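## Task

Scene 1: a full salt mill stands free on the table, with a cast-iron body and a round wooden head, and a stripe on the body matches a line on the head's top. Rotate the head 6 quarter turns (540 degrees) clockwise as viewed from above, relative to the body. Only the final net angle counts, full turns included. The mill must end upright on the table and must not depend on the robot to stay that way. Then release it and pull the hands away.

## Robot and tools

ROBOT. Two arms face each other across a table: left_arm (base on the +y side) and right_arm. The names say nothing about image sides. Each carries an identical five-finger right hand, so hand axes and numbers mean the same on both arms.

FRAMES. The world frame has its origin on the table top halfway between the arm bases, z = 0 at the table surface and +z up. Results give positions in metres and orientations as quaternions (w, x, y, z) in this frame. Each hand has a hand point 0.05 m in front of the palm, at the spot where index pad and thumb tip meet in a pinch. Its axes: +z along the straightened fingers (fingertips 0.06 to 0.07 m past the point), +y out of the palm, +x across the palm toward the little finger. A rigid wrist bracket on the little-finger side reaches 0.03 m beyond the point along +y and 0.11 m across; it can collide.

execute_actions(actions). actions is a list of actions; each action is a table of up to 15 rows, one row per control step of 1/30 s; a short table repeats its final row for the remaining steps. Every row has 28 numbers in [-1, 1], always for both arms: left dx, dy, dz, rx, ry, rz, then left hand little, ring, middle, index, thumb_bend, thumb_turn, force_limit, speed; then the same 14 for the right arm and hand. dx..rz are an offset, not a pose: the hand point's target relative to where it was measured when the action began (for a call's first action, the last pose a result reported), expressed in the hand point's own axes. Each row is counted from that same start, not added to the previous row. 1.0 equals 0.6 m, or 180 degrees for rx, ry, rz, which form a single rotation vector. Per step the target is clipped to 100 mm and 16 degrees from the measured pose, so large motions need several actions.

HAND NUMBERS are absolute targets: +1 straight/open, -1 fully curled; thumb_turn +1 beside the palm, -1 across in front of it. A pinch is roughly index -0.22, thumb_bend -0.75, thumb_turn -0.57. force_limit maps -1..+1 to about 0..10 N at the fingertip (0..15 N for the two thumb motors) and only stops closing. speed maps -1..+1 to nearly still..full (full travel 0.6 s); use -0.9 or lower for a soft grip. There is no 'unchanged' value: resend the last numbers used for that hand, or at the start its hand_measured plus hand_force_limit and hand_speed. With the thumb across the palm the hand can wrap objects 0.035 to 0.08 m wide; turn the thumb before reaching the object.

move(target, speed, stop_force, blocking). target is one 28-number row as above; its offsets count from the pose in the latest result that showed one. Each hand point follows a straight line, turning the short way; all paths finish together within 0.5 to 10 s. speed is m/s, 0.002 to 0.5 (default 0.25); rotation rate is capped at twice that in rad/s. stop_force (9 to 40 N, one value for both arms) ends an arm's path when its wrist sensor feels that much extra push opposing the motion; go very slowly with it, omit it when backing off a contact, and do not trust it when the hand also rotates. blocking=false returns after 0.5 s while motion continues (not allowed with stop_force); then use wait or stop before any new command. The 'move:' line reports the ending per arm: done, off_target, moving, held, fault, or contact; limits=paced means the command was clipped, limits=held means a safety check held some steps.

wait(seconds): 0 to 10, lets time pass with commands held. stop(): brakes a running move. zoom_image(camera, region): region [x0, y0, x1, y1] in pixels, at most 504x504, of cam_high (672x504), cam_left_wrist or cam_right_wrist (616x616 fisheye). show_instructions(): reference pages. finished_scene(scene): ends scene 1 or 2, irreversibly.

RESULTS. Each arm's pose and velocity, 'Hand target' lines (where the controller now drives), possible 'pose unreachable' notices, hand_measured / hand_stopped_by (moving, target, force, stalled, fault) / hand_load_n (six values in motor order; loads near 0 mean the grip is lost), and Wrist force/torque in the end effector's axes (offset up to about 4 N, noise about 2.4 N, saturating near 50 N).

CAUTIONS. Torque at a joint beyond its limit (135 N m for big joints, 25.2 N m for the three wrist joints) or 150 N on any arm part freezes that arm for 10 s. Arms are stiff: commanding even slightly into a firm object can fault. Never let the two arms bang or press into each other. Held motors heat; at 85 C the arm is braked. Do not tip the mill or push anything off the table.

STRATEGY NOTE. Clockwise seen from above is a negative rotation about world +z. Steady the body with one hand while the other grips and twists the head, releasing and regrasping between twists since the wrist cannot turn 540 or 630 degrees in one grasp. Finish with the mill upright, both hands open and withdrawn.

Each tool is called as a command line: name --argument value for each argument, lists and objects as JSON in quotes; but a table of rows of numbers goes row by row, as --pt "numbers of a row", without its own name.

Reference images:

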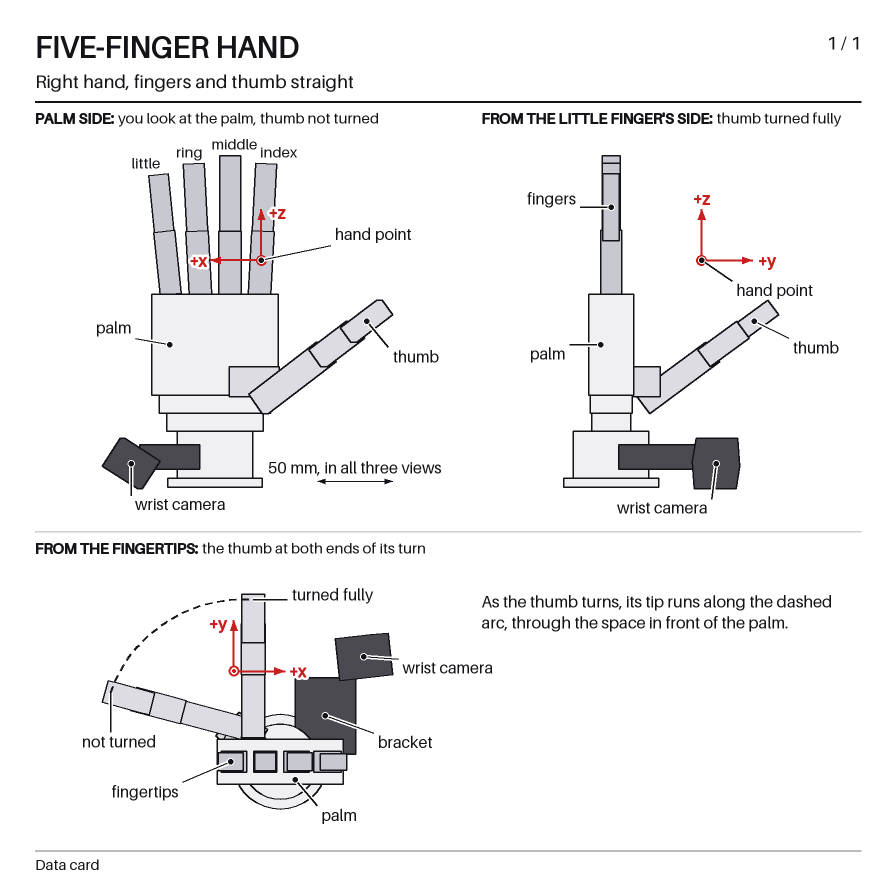

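## Session

I'll start by looking at the current state.

execute_actions --actions '[]'

Scene clock: 0.00 s.
left_arm: end_effector_position=(+0.2972, +0.4762, +0.4762) hand_measured=(+1.000, +1.000, +1.000, +1.000, +1.000, +1.000) hand_load_n=(+0.0, +0.0, +0.0, +0.0, +0.0, +0.0) hand_stopped_by=(target, target, target, target, target, target) hand_force_limit=0.00 hand_speed=-0.80 end_effector_quat_wxyz=(-0.019, +0.279, +0.960, +0.008) end_effector_velocity=(-0.000, +0.000, +0.000) end_effector_angular_velocity=(-0.001, -0.000, -0.000) | right_arm: end_effector_position=(+0.0624, -0.2997, +0.4902) hand_measured=(+1.000, +1.000, +1.000, +1.000, +1.000, +1.000) hand_load_n=(+0.0, +0.0, +0.0, +0.0, +0.0, +0.0) hand_stopped_by=(target, target, target, target, target, target) hand_force_limit=0.00 hand_speed=-0.80 end_effector_quat_wxyz=(+0.007, -0.350, +0.937, -0.003) end_effector_velocity=(+0.001, -0.000, +0.000) end_effector_angular_velocity=(+0.001, -0.003, -0.002)
Joint positions: left_arm=[ 0.543 -1.693  1.331  1.973  1.578 -1.862] | right_arm=[-1.19  -1.745  1.322  1.98   1.577 -1.883]
Joint velocities: left_arm=[-0.    -0.001 -0.     0.     0.     0.   ] | right_arm=[-0.001 -0.    -0.002 -0.002  0.001  0.001]
Motor temperatures (°C, as the motors report them): left_arm=[27 28 30 36 34 38] | right_arm=[27 30 28 34 38 32]
Wrist force (N, on the end effector, along its own x y z axes, offset not removed): no reading
Wrist torque (N m, same axes, about the end effector's origin, offset not removed): no reading
Hand target (left_arm): +0.297, +0.476, +0.476; -0.019, +0.279, +0.960, +0.008
Hand target (right_arm): +0.062, -0.300, +0.490; +0.007, -0.350, +0.937, -0.003

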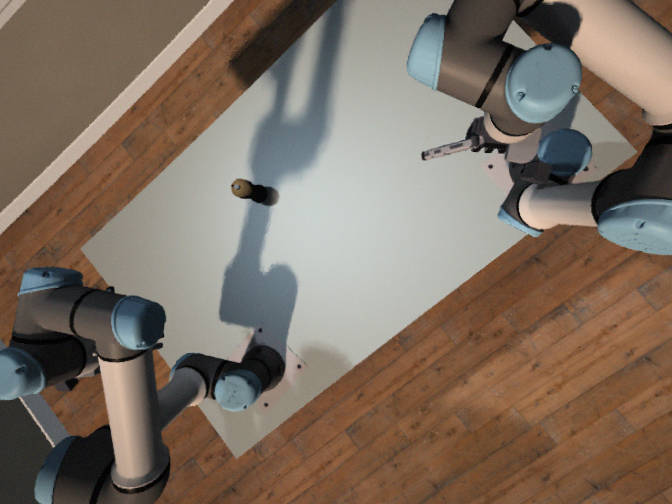

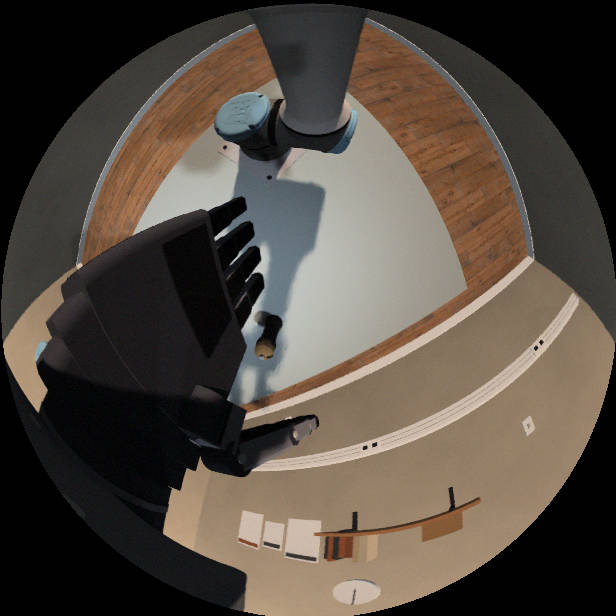

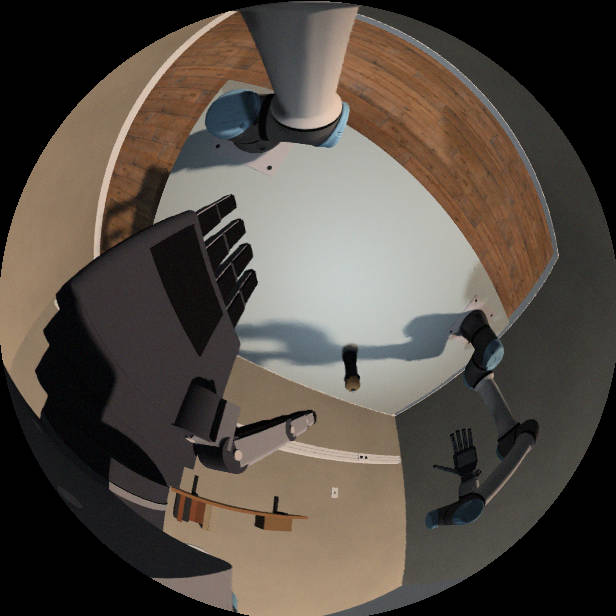

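zoom_image --camera "cam_high" --region '[200, 150, 320, 240]'

zoom_image --camera "cam_right_wrist" --region '[300, 320, 400, 420]'

zoom_image --camera "cam_left_wrist" --region '[220, 290, 320, 390]'

Region (200, 150, 320, 240) of cam_high's 672x504 image, scaled by 4.200, with more detail than that image has; it fills the top 378 rows of this view, and the rest is white.

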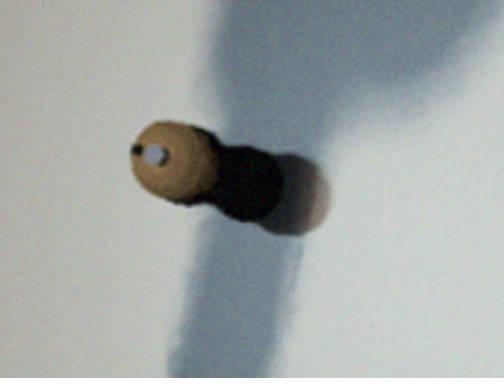

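Region (300, 320, 400, 420) of cam_right_wrist's 616x616 image, scaled by 5.040, with more detail than that image has.

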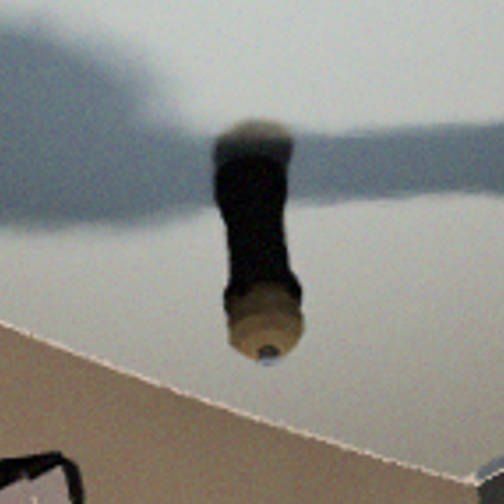

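Region (220, 290, 320, 390) of cam_left_wrist's 616x616 image, scaled by 5.040, with more detail than that image has.

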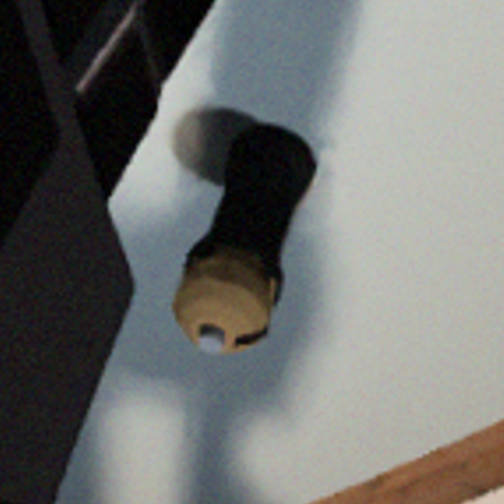

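move --target '[-0.524,-0.3185,0.2437,0.077,-0.287,-0.789, -1,-1,1,1,1,-0.55,0,0, -0.767,-0.026,0.650,-0.618,0.160,0.617, 1,1,1,1,1,-1,0,0]' --speed 0.4

Scene clock: 125.10 s.
left_arm: end_effector_position=(+0.4563, +0.1507, +0.3173) hand_measured=(-1.000, -1.000, +1.000, +1.000, +1.000, -0.550) hand_load_n=(+0.0, +0.0, +0.0, +0.0, +0.0, +0.0) hand_stopped_by=(target, target, target, target, target, target) hand_force_limit=0.00 hand_speed=0.00 end_effector_quat_wxyz=(-0.295, +0.802, -0.494, +0.158) end_effector_velocity=(-0.000, +0.000, +0.001) end_effector_angular_velocity=(-0.001, -0.001, -0.000) | right_arm: end_effector_position=(+0.4263, -0.0086, +0.1063) hand_measured=(+1.000, +1.000, +1.000, +1.000, +1.000, -1.000) hand_load_n=(+0.0, +0.0, +0.0, +0.0, +0.0, +0.0) hand_stopped_by=(target, target, target, target, target, target) hand_force_limit=0.00 hand_speed=0.00 end_effector_quat_wxyz=(-0.403, +0.575, +0.407, +0.584) end_effector_velocity=(+0.000, +0.002, +0.001) end_effector_angular_velocity=(+0.009, -0.007, -0.006)
Joint positions: left_arm=[ 0.29  -0.862  0.714  1.773  0.89  -4.737] | right_arm=[-1.079 -1.081  1.965 -0.894  0.865  1.566]
Joint velocities: left_arm=[-0.    -0.001 -0.     0.    -0.     0.   ] | right_arm=[ 0.006  0.004  0.003 -0.022  0.011  0.006]
Motor temperatures (°C, as the motors report them): left_arm=[27 28 30 36 34 38] | right_arm=[27 30 28 34 38 32]
Wrist force (N, on the end effector, along its own x y z axes, offset not removed): left_arm=[0.4 0.8 -0.2] | right_arm=[-1.0 -1.4 0.5]
Wrist torque (N m, same axes, about the end effector's origin, offset not removed): left_arm=[0.10 0.02 -0.10] | right_arm=[-0.61 0.12 -0.12]
Hand target (left_arm): +0.456, +0.151, +0.317; -0.295, +0.802, -0.494, +0.158
Hand target (right_arm): +0.426, -0.009, +0.106; -0.403, +0.575, +0.406, +0.584
Off the commanded pose (left_arm): 0.001 m, 0 deg.
Off the commanded pose (right_arm): 0.001 m, 0 deg.
move: done; limits=paced
camera_calibration (this result's frames):
cam_left_wrist: T_world_to_cam=[[-0.705355, -0.223884, -0.67257, 0.578656], [-0.652945, 0.574544, 0.49352, 0.0570999], [0.27593, 0.787258, -0.551441, 0.059303], [0, 0, 0, 1]] pos_world=[0.429077, 0.0500586, 0.393709]
cam_right_wrist: T_world_to_cam=[[0.945818, -0.306641, -0.106769, -0.390504], [-0.258444, -0.511904, -0.819244, 0.187752], [0.196558, 0.80245, -0.563417, 0.112971], [0, 0, 0, 1]] pos_world=[0.395664, -0.114287, 0.17577]

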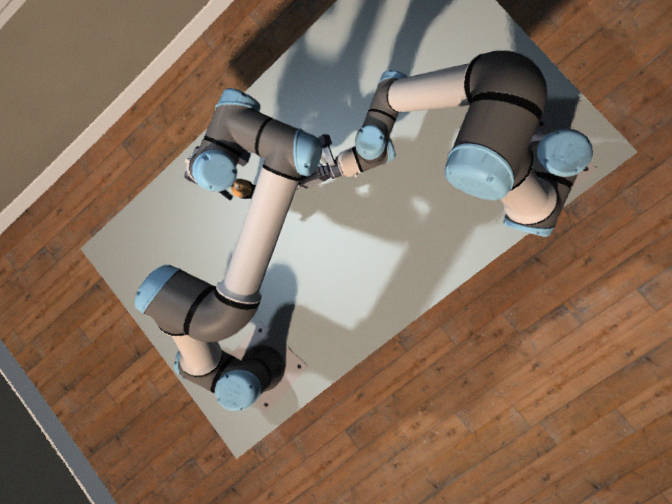

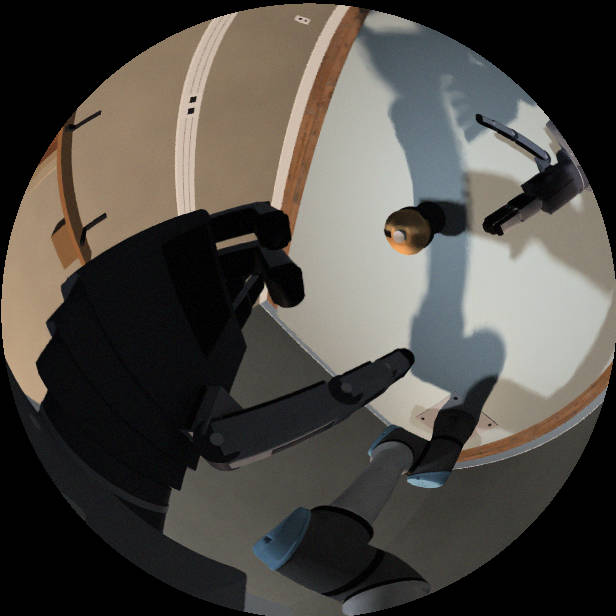

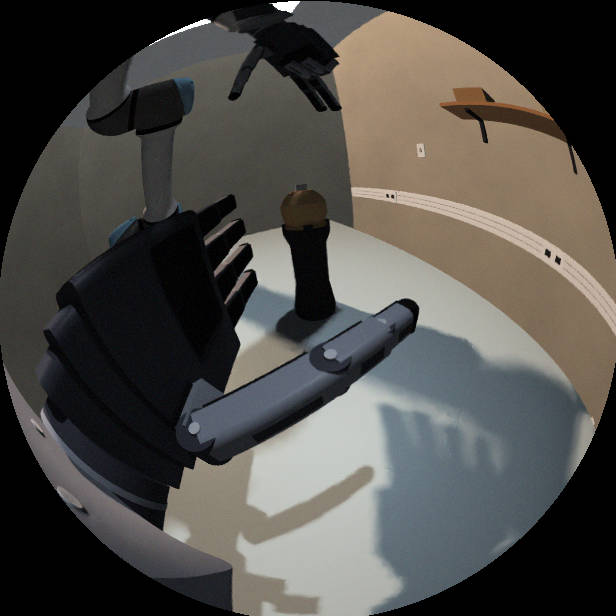

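zoom_image --camera "cam_right_wrist" --region '[230, 170, 390, 330]'

zoom_image --camera "cam_left_wrist" --region '[350, 170, 470, 290]'

Region (230, 170, 390, 330) of cam_right_wrist's 616x616 image, scaled by 3.150, with more detail than that image has.

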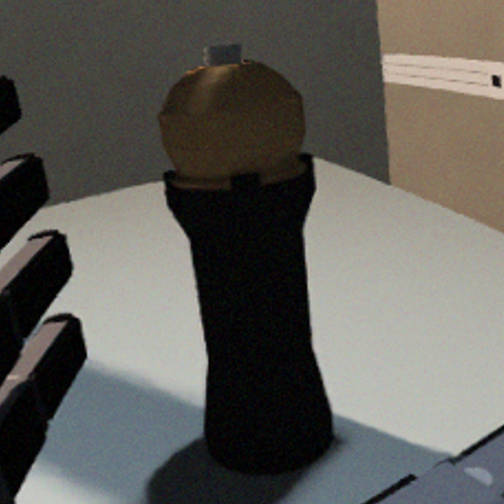

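Region (350, 170, 470, 290) of cam_left_wrist's 616x616 image, scaled by 4.200, with more detail than that image has.

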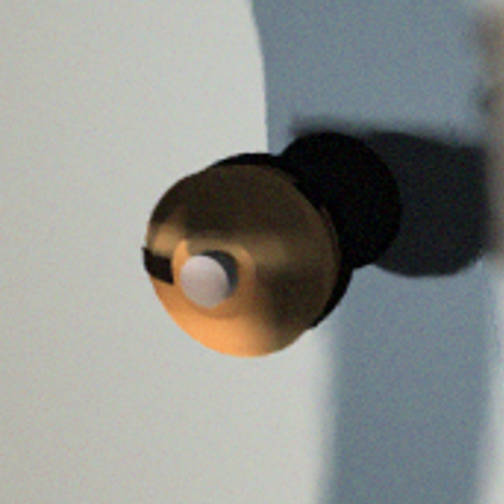

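move --target '[-0.139,0.0987,-0.0367,0,0,0, -1,-1,1,1,1,-0.55,0,0, -0.118,0,0.117,0,0,0, 1,1,1,1,1,-1,0,0]' --speed 0.2

Scene clock: 174.60 s.
left_arm: end_effector_position=(+0.3645, +0.1975, +0.3001) hand_measured=(-1.000, -1.000, +1.000, +1.000, +1.000, -0.550) hand_load_n=(+0.0, +0.0, +0.0, +0.0, +0.0, +0.0) hand_stopped_by=(target, target, target, target, target, target) hand_force_limit=0.00 hand_speed=0.00 end_effector_quat_wxyz=(-0.295, +0.802, -0.494, +0.158) end_effector_velocity=(-0.002, +0.001, -0.001) end_effector_angular_velocity=(-0.001, -0.003, +0.000) | right_arm: end_effector_position=(+0.4513, +0.0575, +0.0362) hand_measured=(+1.000, +1.000, +1.000, +1.000, +1.000, -1.000) hand_load_n=(+0.0, +0.0, +0.0, +0.0, +0.0, +0.0) hand_stopped_by=(target, target, target, target, target, target) hand_force_limit=0.00 hand_speed=0.00 end_effector_quat_wxyz=(-0.403, +0.575, +0.407, +0.584) end_effector_velocity=(+0.001, +0.002, -0.001) end_effector_angular_velocity=(+0.001, -0.001, -0.000)
Joint positions: left_arm=[ 0.161 -1.142  1.227  1.642  0.904 -4.901] | right_arm=[-0.991 -0.841  1.774 -0.942  0.954  1.565]
Joint velocities: left_arm=[-0.004 -0.005  0.01  -0.003 -0.002 -0.007] | right_arm=[ 0.002  0.005 -0.006 -0.001  0.003  0.   ]
Motor temperatures (°C, as the motors report them): left_arm=[27 28 30 36 34 38] | right_arm=[27 30 28 34 38 32]
Wrist force (N, on the end effector, along its own x y z axes, offset not removed): left_arm=[-0.3 0.7 -0.7] | right_arm=[-1.4 0.3 1.1]
Wrist torque (N m, same axes, about the end effector's origin, offset not removed): left_arm=[0.02 0.18 -0.11] | right_arm=[-0.36 0.14 0.02]
Hand target (left_arm): +0.364, +0.198, +0.300; -0.295, +0.802, -0.494, +0.158
Hand target (right_arm): +0.451, +0.058, +0.036; -0.403, +0.575, +0.407, +0.584
Off the commanded pose (left_arm): 0.000 m, 0 deg.
Off the commanded pose (right_arm): 0.000 m, 0 deg.
move: done
camera_calibration (this result's frames):
cam_left_wrist: T_world_to_cam=[[-0.70538, -0.223802, -0.672571, 0.512813], [-0.65296, 0.574388, 0.493682, -0.021225], [0.275829, 0.787395, -0.551296, 0.0382798], [0, 0, 0, 1]] pos_world=[0.33731, 0.0968187, 0.376485]
cam_right_wrist: T_world_to_cam=[[0.945835, -0.306653, -0.106582, -0.401396], [-0.258327, -0.51206, -0.819184, 0.170543], [0.196629, 0.802346, -0.563541, 0.0155353], [0, 0, 0, 1]] pos_world=[0.420656, -0.0482255, 0.10568]

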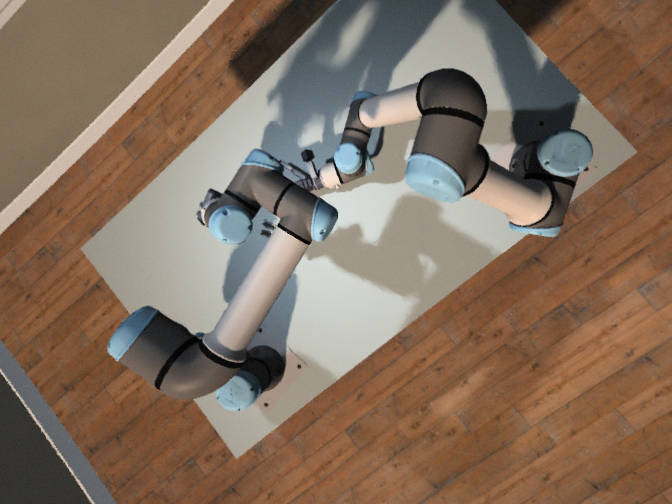

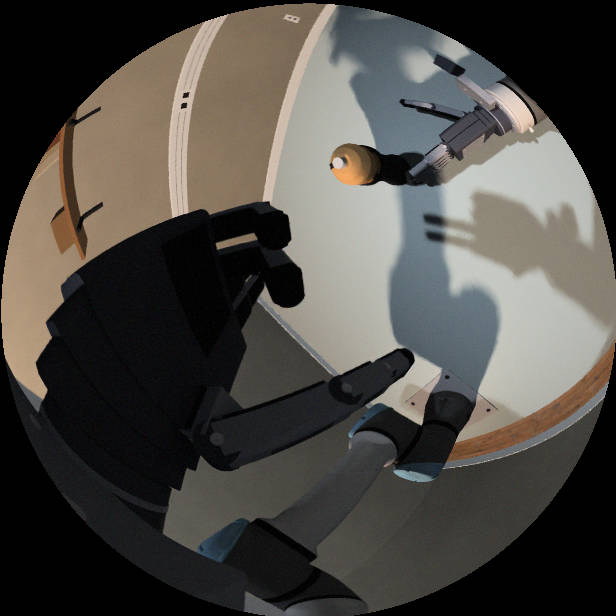

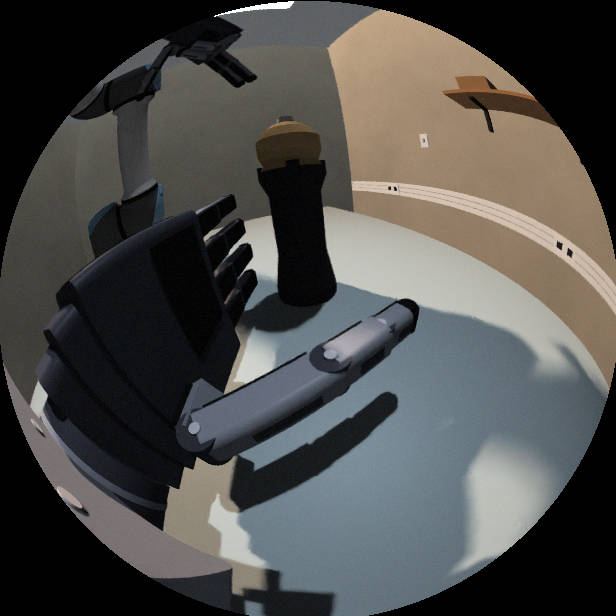

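move --target '[0,0,0,0,0,0, -1,-1,1,1,1,-0.55,0,0, 0,0.011,0.18,0,0,0, 1,1,1,1,1,-1,0,0]' --speed 0.12

Scene clock: 182.33 s.
left_arm: end_effector_position=(+0.3645, +0.1975, +0.3001) hand_measured=(-1.000, -1.000, +1.000, +1.000, +1.000, -0.550) hand_load_n=(+0.0, +0.0, +0.0, +0.0, +0.0, +0.0) hand_stopped_by=(target, target, target, target, target, target) hand_force_limit=0.00 hand_speed=0.00 end_effector_quat_wxyz=(-0.295, +0.802, -0.494, +0.158) end_effector_velocity=(+0.000, -0.000, +0.000) end_effector_angular_velocity=(-0.002, -0.000, -0.000) | right_arm: end_effector_position=(+0.4945, +0.1565, +0.0372) hand_measured=(+1.000, +1.000, +1.000, +1.000, +1.000, -1.000) hand_load_n=(+0.0, +0.0, +0.0, +0.0, +0.0, +0.0) hand_stopped_by=(target, target, target, target, target, target) hand_force_limit=0.00 hand_speed=0.00 end_effector_quat_wxyz=(-0.403, +0.575, +0.407, +0.584) end_effector_velocity=(-0.000, +0.002, -0.000) end_effector_angular_velocity=(-0.001, +0.000, +0.002)
Joint positions: left_arm=[ 0.161 -1.142  1.227  1.642  0.904 -4.901] | right_arm=[-0.898 -0.674  1.407 -0.741  1.046  1.564]
Joint velocities: left_arm=[-0.     0.    -0.002 -0.     0.     0.   ] | right_arm=[ 0.002  0.003 -0.006  0.004  0.    -0.001]
Motor temperatures (°C, as the motors report them): left_arm=[27 28 30 36 34 38] | right_arm=[27 30 28 34 38 32]
Wrist force (N, on the end effector, along its own x y z axes, offset not removed): left_arm=[2.2 0.6 -0.9] | right_arm=[-0.3 -3.3 2.0]
Wrist torque (N m, same axes, about the end effector's origin, offset not removed): left_arm=[0.15 -0.17 -0.04] | right_arm=[-0.79 0.06 0.01]
Hand target (left_arm): +0.365, +0.197, +0.300; -0.295, +0.802, -0.494, +0.158
Hand target (right_arm): +0.495, +0.157, +0.037; -0.403, +0.575, +0.407, +0.584
Off the commanded pose (left_arm): 0.000 m, 0 deg.
Off the commanded pose (right_arm): 0.000 m, 0 deg.
move: done
camera_calibration (this result's frames):
cam_left_wrist: T_world_to_cam=[[-0.70538, -0.223802, -0.672571, 0.512813], [-0.65296, 0.574389, 0.493681, -0.0212255], [0.275831, 0.787395, -0.551296, 0.0382801], [0, 0, 0, 1]] pos_world=[0.33731, 0.0968186, 0.376485]
cam_right_wrist: T_world_to_cam=[[0.945856, -0.306659, -0.106381, -0.411722], [-0.258187, -0.512182, -0.819152, 0.233147], [0.196714, 0.802266, -0.563625, -0.071895], [0, 0, 0, 1]] pos_world=[0.463768, 0.0508342, 0.106662]

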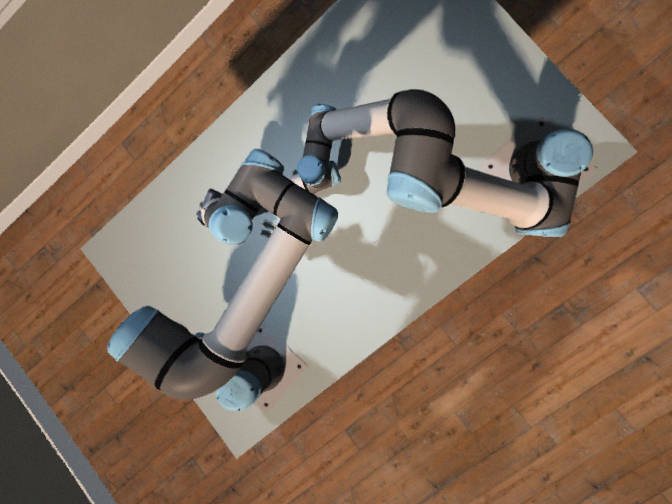

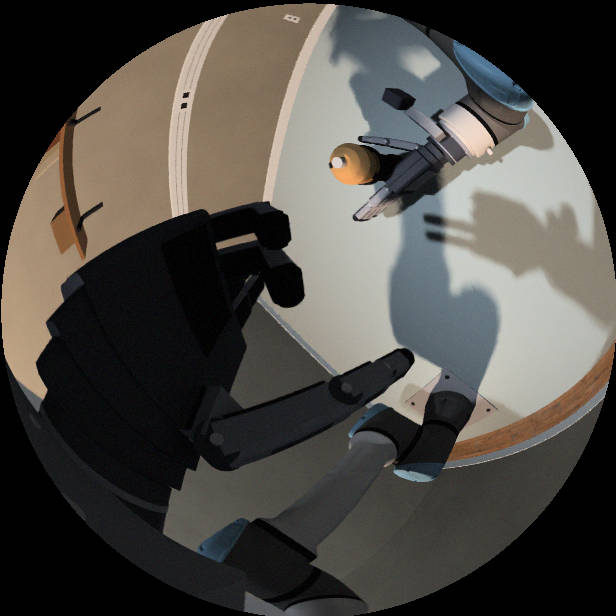

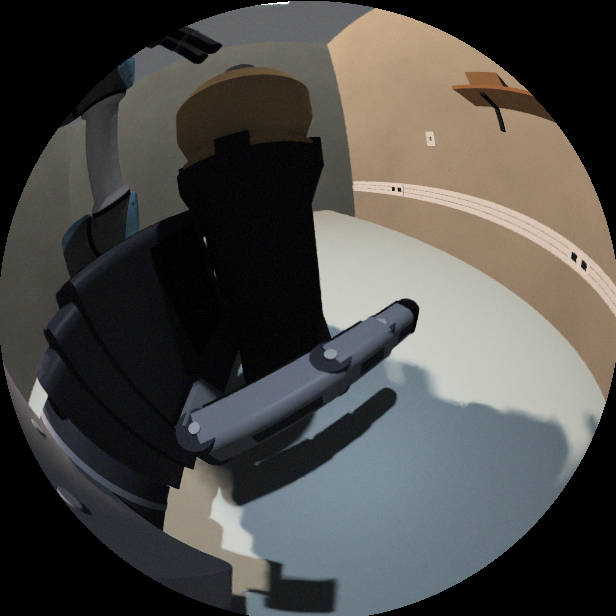

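move --target '[0,0,0,0,0,0, -1,-1,1,1,1,-0.55,0,0, 0,0,0,0,0,0, -1,-1,-1,-1,-1,-1,1,-0.6]' --speed 0.1

Scene clock: 188.43 s.
left_arm: end_effector_position=(+0.3645, +0.1975, +0.3001) hand_measured=(-1.000, -1.000, +1.000, +1.000, +1.000, -0.550) hand_load_n=(+0.0, +0.0, +0.0, +0.0, +0.0, +0.0) hand_stopped_by=(target, target, target, target, target, target) hand_force_limit=0.00 hand_speed=0.00 end_effector_quat_wxyz=(-0.295, +0.802, -0.494, +0.158) end_effector_velocity=(-0.000, +0.000, -0.001) end_effector_angular_velocity=(+0.000, +0.000, -0.000) | right_arm: end_effector_position=(+0.4945, +0.1566, +0.0373) hand_measured=(-0.460, -0.488, -0.482, -0.414, +0.074, -1.000) hand_load_n=(+6.5, +10.5, +9.5, +6.5, +14.0, +0.5) hand_stopped_by=(force, force, force, force, force, target) hand_force_limit=1.00 hand_speed=-0.60 end_effector_quat_wxyz=(-0.403, +0.575, +0.407, +0.584) end_effector_velocity=(-0.001, +0.000, -0.001) end_effector_angular_velocity=(-0.001, +0.000, +0.001)
Joint positions: left_arm=[ 0.161 -1.142  1.227  1.642  0.904 -4.901] | right_arm=[-0.898 -0.674  1.407 -0.742  1.046  1.564]
Joint velocities: left_arm=[-0.    -0.     0.002 -0.001  0.    -0.   ] | right_arm=[ 0.001  0.001  0.    -0.     0.    -0.001]
Motor temperatures (°C, as the motors report them): left_arm=[27 28 30 36 34 38] | right_arm=[27 30 28 34 38 32]
Wrist force (N, on the end effector, along its own x y z axes, offset not removed): left_arm=[0.4 1.8 -1.3] | right_arm=[15.7 -1.8 3.6]
Wrist torque (N m, same axes, about the end effector's origin, offset not removed): left_arm=[0.34 0.09 -0.09] | right_arm=[-0.79 -0.90 0.49]
Hand target (left_arm): +0.365, +0.197, +0.300; -0.295, +0.802, -0.494, +0.158
Hand target (right_arm): +0.494, +0.157, +0.037; -0.403, +0.575, +0.407, +0.584
Off the commanded pose (left_arm): 0.000 m, 0 deg.
Off the commanded pose (right_arm): 0.000 m, 0 deg.
move: done
camera_calibration (this result's frames):
cam_left_wrist: T_world_to_cam=[[-0.70538, -0.223802, -0.672571, 0.512813], [-0.65296, 0.574388, 0.493682, -0.021225], [0.275829, 0.787395, -0.551296, 0.03828], [0, 0, 0, 1]] pos_world=[0.33731, 0.0968187, 0.376485]
cam_right_wrist: T_world_to_cam=[[0.945878, -0.306647, -0.106216, -0.411755], [-0.257998, -0.512023, -0.81931, 0.233184], [0.196854, 0.802371, -0.563426, -0.0719206], [0, 0, 0, 1]] pos_world=[0.463789, 0.0508392, 0.106793]

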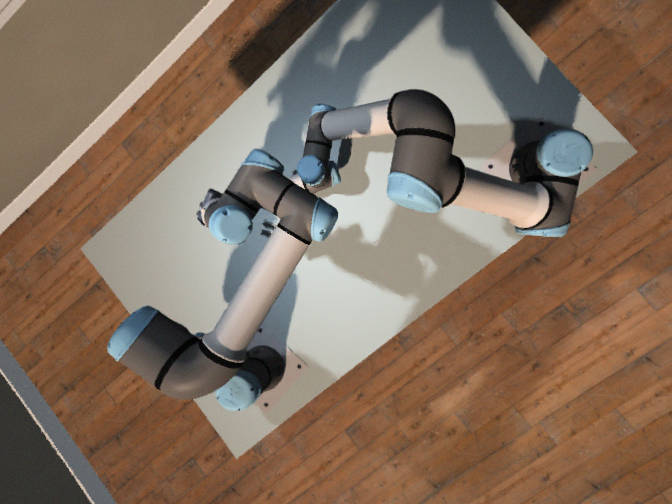

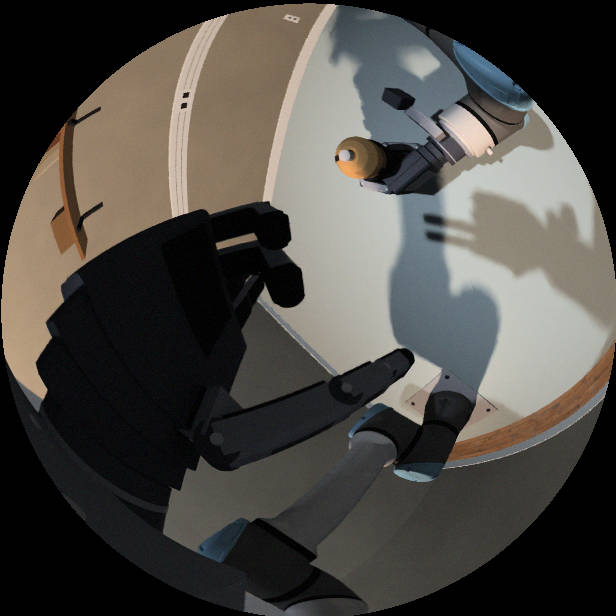

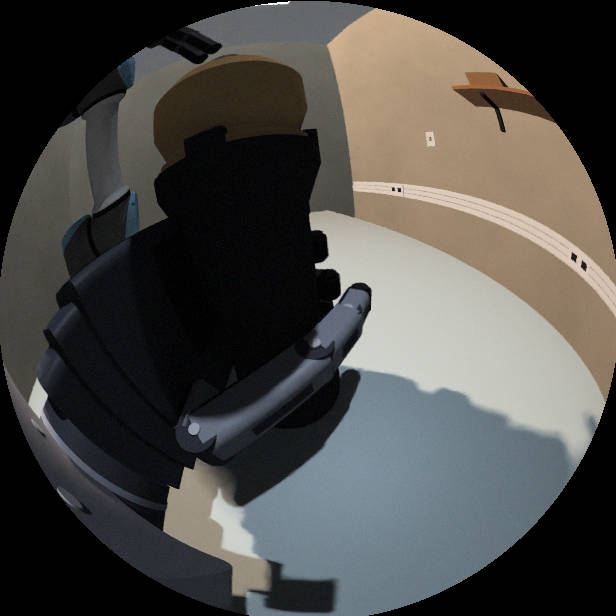

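move --target '[0,0,0,0,0,0, -1,-1,1,1,1,-0.55,0,0, 0.012,0,0,0,0,0, -1,-1,-1,-1,-1,-1,1,-0.6]' --speed 0.03

Scene clock: 197.57 s.
left_arm: end_effector_position=(+0.3645, +0.1975, +0.3001) hand_measured=(-1.000, -1.000, +1.000, +1.000, +1.000, -0.550) hand_load_n=(+0.0, +0.0, +0.0, +0.0, +0.0, +0.0) hand_stopped_by=(target, target, target, target, target, target) hand_force_limit=0.00 hand_speed=0.00 end_effector_quat_wxyz=(-0.295, +0.802, -0.494, +0.158) end_effector_velocity=(+0.000, +0.001, +0.000) end_effector_angular_velocity=(-0.001, -0.000, -0.000) | right_arm: end_effector_position=(+0.4944, +0.1565, +0.0443) hand_measured=(-0.460, -0.488, -0.482, -0.414, +0.074, -1.000) hand_load_n=(+2.5, +7.0, +8.5, +8.0, +14.5, +5.0) hand_stopped_by=(force, force, force, force, force, target) hand_force_limit=1.00 hand_speed=-0.60 end_effector_quat_wxyz=(-0.403, +0.575, +0.407, +0.584) end_effector_velocity=(+0.002, -0.001, +0.002) end_effector_angular_velocity=(-0.000, +0.001, -0.003)
Joint positions: left_arm=[ 0.161 -1.142  1.227  1.642  0.904 -4.901] | right_arm=[-0.898 -0.685  1.407 -0.73   1.046  1.564]
Joint velocities: left_arm=[ 0.    -0.002  0.002 -0.001 -0.     0.001] | right_arm=[-0.002 -0.003 -0.001  0.005  0.002  0.001]
Motor temperatures (°C, as the motors report them): left_arm=[27 28 30 36 34 38] | right_arm=[27 30 28 34 38 32]
Wrist force (N, on the end effector, along its own x y z axes, offset not removed): left_arm=[0.1 2.4 -0.9] | right_arm=[-7.5 -1.2 0.9]
Wrist torque (N m, same axes, about the end effector's origin, offset not removed): left_arm=[0.45 0.00 -0.16] | right_arm=[-0.50 0.38 -0.13]
Hand target (left_arm): +0.365, +0.197, +0.300; -0.295, +0.802, -0.494, +0.158
Hand target (right_arm): +0.494, +0.157, +0.045; -0.403, +0.575, +0.407, +0.584
Off the commanded pose (left_arm): 0.000 m, 0 deg.
Off the commanded pose (right_arm): 0.000 m, 0 deg.
move: done
camera_calibration (this result's frames):
cam_left_wrist: T_world_to_cam=[[-0.70538, -0.223803, -0.67257, 0.512813], [-0.65296, 0.574388, 0.493682, -0.021225], [0.275829, 0.787395, -0.551296, 0.0382801], [0, 0, 0, 1]] pos_world=[0.33731, 0.0968188, 0.376485]
cam_right_wrist: T_world_to_cam=[[0.94587, -0.306627, -0.106351, -0.410894], [-0.258105, -0.512034, -0.81927, 0.238901], [0.196755, 0.802372, -0.563459, -0.0678821], [0, 0, 0, 1]] pos_world=[0.463669, 0.0508009, 0.113776]

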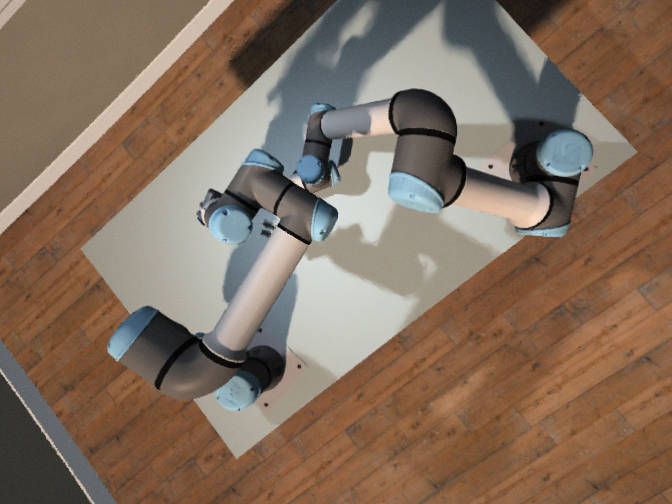

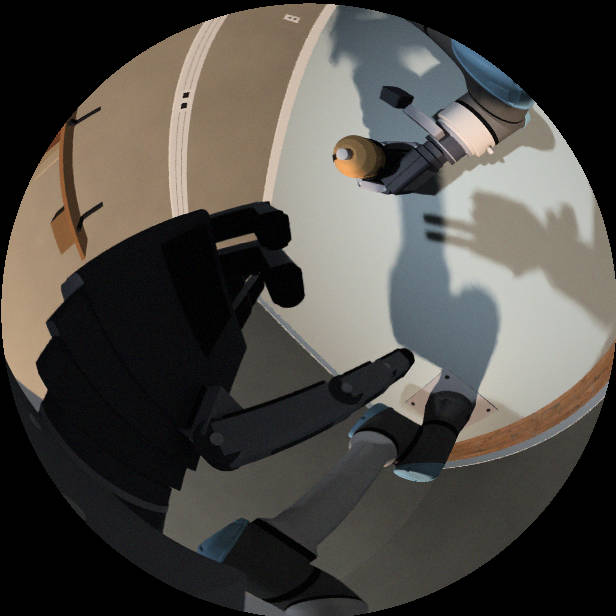

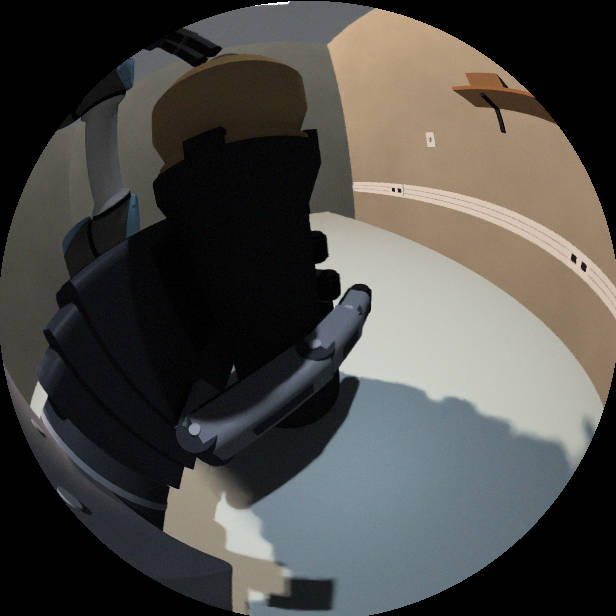

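move --target '[0,0,0,0,0,0, -1,-1,1,1,1,-0.55,0,0, 0.003,-0.191,0.045,0,0,0, -1,-1,-1,-1,-1,-1,1,-0.6]' --speed 0.12

Scene clock: 203.47 s.
left_arm: end_effector_position=(+0.3645, +0.1975, +0.3001) hand_measured=(-1.000, -1.000, +1.000, +1.000, +1.000, -0.550) hand_load_n=(+0.0, +0.0, +0.0, +0.0, +0.0, +0.0) hand_stopped_by=(target, target, target, target, target, target) hand_force_limit=0.00 hand_speed=0.00 end_effector_quat_wxyz=(-0.295, +0.802, -0.494, +0.158) end_effector_velocity=(-0.000, -0.000, -0.001) end_effector_angular_velocity=(+0.003, +0.001, -0.000) | right_arm: end_effector_position=(+0.3961, +0.2210, +0.0448) hand_measured=(-0.460, -0.488, -0.482, -0.414, +0.074, -1.000) hand_load_n=(+2.5, +7.0, +8.5, +8.0, +14.5, +5.0) hand_stopped_by=(force, force, force, force, force, target) hand_force_limit=1.00 hand_speed=-0.60 end_effector_quat_wxyz=(-0.403, +0.575, +0.407, +0.584) end_effector_velocity=(-0.001, +0.001, -0.000) end_effector_angular_velocity=(-0.000, +0.001, -0.000)
Joint positions: left_arm=[ 0.161 -1.142  1.227  1.642  0.904 -4.901] | right_arm=[-0.714 -0.684  1.403 -0.726  1.231  1.561]
Joint velocities: left_arm=[-0.     0.002  0.     0.     0.     0.   ] | right_arm=[ 0.003  0.001 -0.002  0.001  0.003  0.001]
Motor temperatures (°C, as the motors report them): left_arm=[27 28 30 36 34 38] | right_arm=[27 30 28 34 38 32]
Wrist force (N, on the end effector, along its own x y z axes, offset not removed): left_arm=[-0.8 1.3 -0.3] | right_arm=[-6.0 0.1 0.6]
Wrist torque (N m, same axes, about the end effector's origin, offset not removed): left_arm=[0.13 0.12 -0.14] | right_arm=[-0.31 0.15 0.03]
Hand target (left_arm): +0.365, +0.197, +0.300; -0.295, +0.802, -0.494, +0.158
Hand target (right_arm): +0.396, +0.221, +0.045; -0.403, +0.575, +0.407, +0.584
Off the commanded pose (left_arm): 0.000 m, 0 deg.
Off the commanded pose (right_arm): 0.000 m, 0 deg.
move: done
camera_calibration (this result's frames):
cam_left_wrist: T_world_to_cam=[[-0.70538, -0.223803, -0.672571, 0.512813], [-0.65296, 0.574388, 0.493681, -0.0212248], [0.275829, 0.787395, -0.551296, 0.03828], [0, 0, 0, 1]] pos_world=[0.337311, 0.0968188, 0.376485]
cam_right_wrist: T_world_to_cam=[[0.945912, -0.306647, -0.105912, -0.298155], [-0.257808, -0.512321, -0.819184, 0.246913], [0.196939, 0.802181, -0.563667, -0.0999925], [0, 0, 0, 1]] pos_world=[0.365377, 0.115282, 0.114326]

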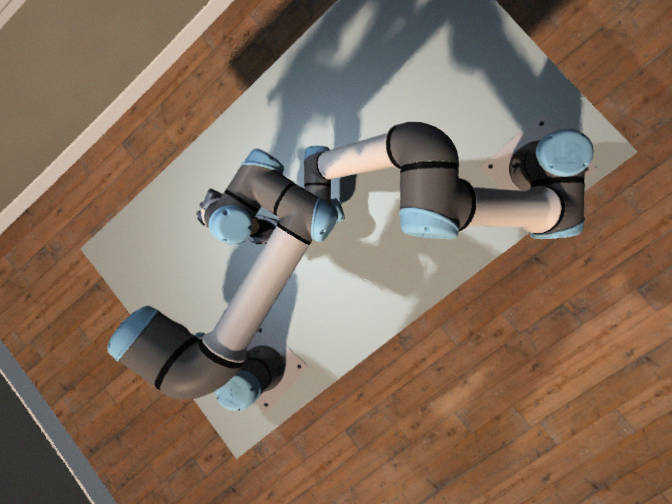

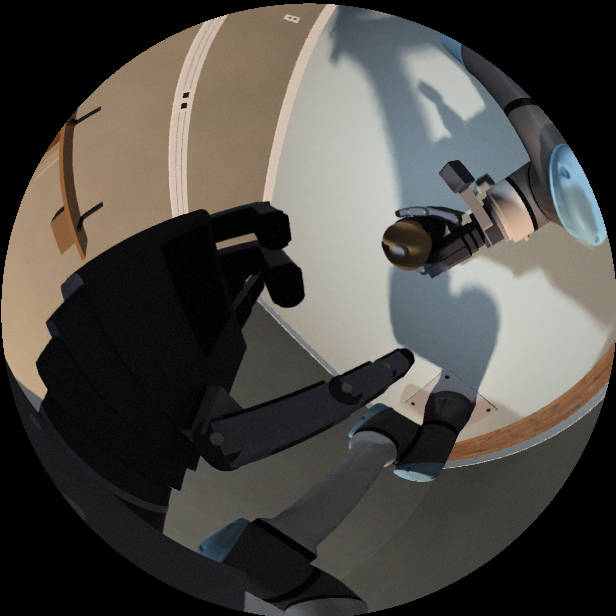

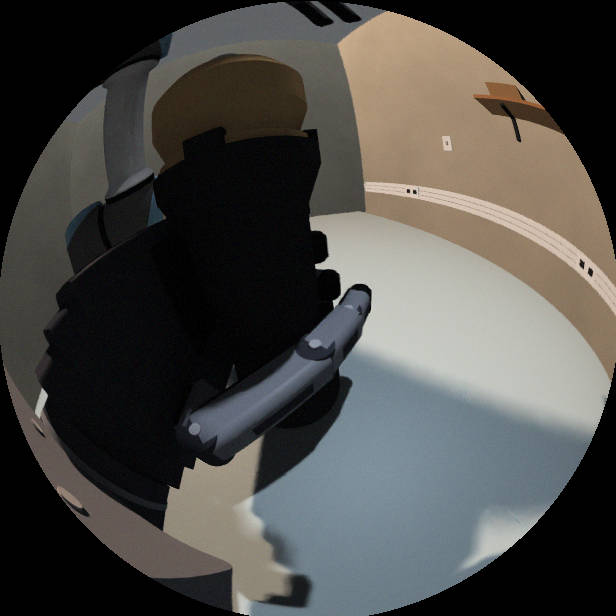

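move --target '[0,0,0,0,0,0, -1,-1,1,1,1,-0.55,0,0, -0.02,0,0,0,0,0, -1,-1,-1,-1,-1,-1,1,-0.6]' --speed 0.006 --stop_force 13

Scene clock: 218.77 s.
left_arm: end_effector_position=(+0.3645, +0.1975, +0.3001) hand_measured=(-1.000, -1.000, +1.000, +1.000, +1.000, -0.550) hand_load_n=(+0.0, +0.0, +0.0, +0.0, +0.0, +0.0) hand_stopped_by=(target, target, target, target, target, target) hand_force_limit=0.00 hand_speed=0.00 end_effector_quat_wxyz=(-0.295, +0.802, -0.494, +0.158) end_effector_velocity=(-0.000, -0.000, -0.000) end_effector_angular_velocity=(+0.000, -0.000, -0.000) | right_arm: end_effector_position=(+0.3961, +0.2211, +0.0378) hand_measured=(-0.460, -0.488, -0.482, -0.414, +0.074, -1.000) hand_load_n=(+4.5, +9.0, +9.0, +7.0, +14.5, +2.5) hand_stopped_by=(force, force, force, force, force, target) hand_force_limit=1.00 hand_speed=-0.60 end_effector_quat_wxyz=(-0.403, +0.575, +0.407, +0.584) end_effector_velocity=(+0.000, +0.000, +0.002) end_effector_angular_velocity=(-0.001, +0.001, +0.000)
Joint positions: left_arm=[ 0.161 -1.142  1.227  1.642  0.904 -4.901] | right_arm=[-0.714 -0.673  1.403 -0.738  1.231  1.561]
Joint velocities: left_arm=[-0.     0.     0.001 -0.001 -0.    -0.   ] | right_arm=[-0.    -0.003 -0.001  0.006 -0.     0.   ]
Motor temperatures (°C, as the motors report them): left_arm=[27 28 30 36 34 38] | right_arm=[27 30 28 34 38 32]
Wrist force (N, on the end effector, along its own x y z axes, offset not removed): left_arm=[-0.7 2.4 -1.3] | right_arm=[9.0 -1.0 2.3]
Wrist torque (N m, same axes, about the end effector's origin, offset not removed): left_arm=[0.45 0.30 -0.18] | right_arm=[-0.42 -0.36 0.41]
Hand target (left_arm): +0.365, +0.197, +0.300; -0.295, +0.802, -0.494, +0.158
Hand target (right_arm): +0.396, +0.221, +0.038; -0.403, +0.575, +0.407, +0.584
Off the commanded pose (left_arm): 0.000 m, 0 deg.
Off the commanded pose (right_arm): 0.005 m, 0 deg.
move: contact (right_arm)
camera_calibration (this result's frames):
cam_left_wrist: T_world_to_cam=[[-0.70538, -0.223802, -0.672571, 0.512813], [-0.65296, 0.574388, 0.493682, -0.021225], [0.275829, 0.787395, -0.551296, 0.0382799], [0, 0, 0, 1]] pos_world=[0.33731, 0.0968187, 0.376485]
cam_right_wrist: T_world_to_cam=[[0.945935, -0.306611, -0.105819, -0.298951], [-0.257691, -0.512265, -0.819256, 0.24113], [0.196985, 0.802231, -0.56358, -0.10408], [0, 0, 0, 1]] pos_world=[0.365427, 0.115357, 0.107255]

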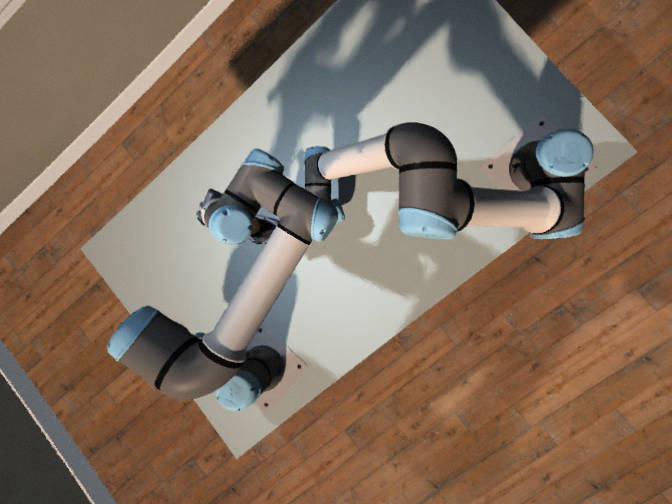

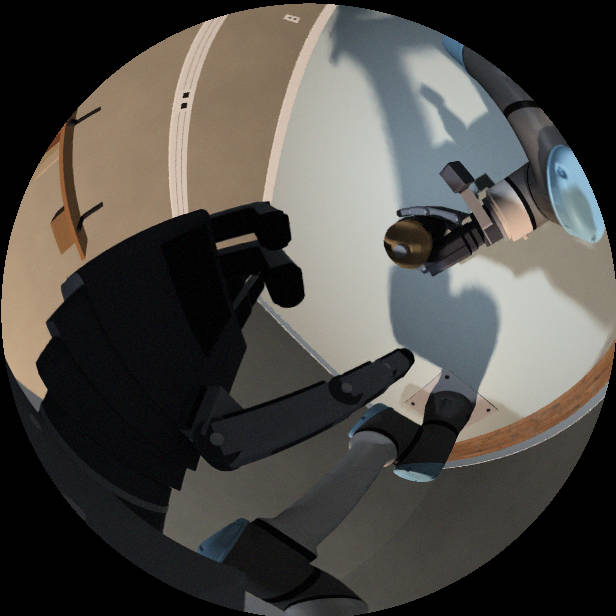

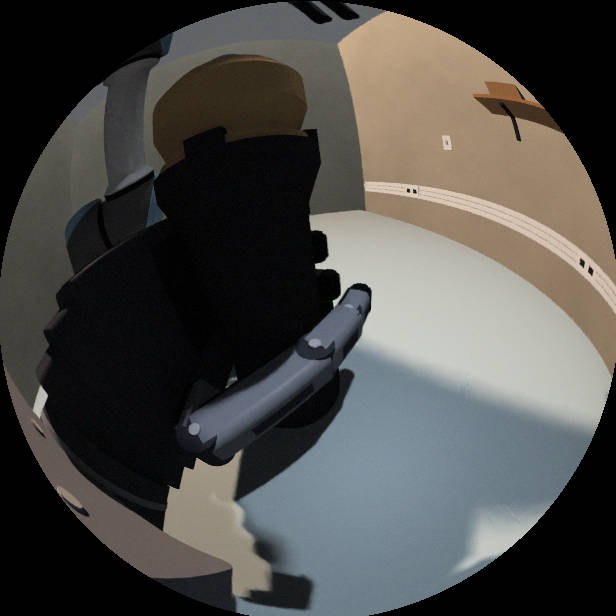

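zoom_image --camera "cam_left_wrist" --region '[350, 190, 470, 310]'

Region (350, 190, 470, 310) of cam_left_wrist's 616x616 image, scaled by 4.200, with more detail than that image has.

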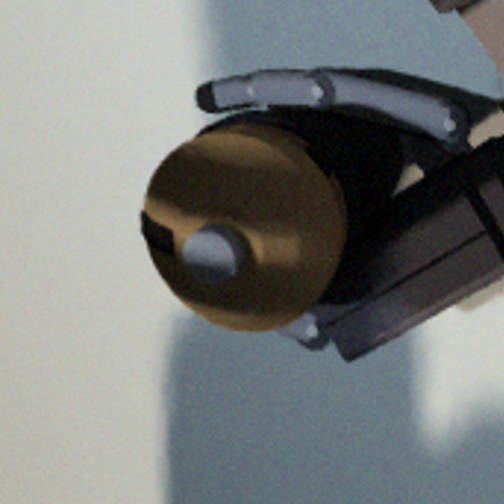

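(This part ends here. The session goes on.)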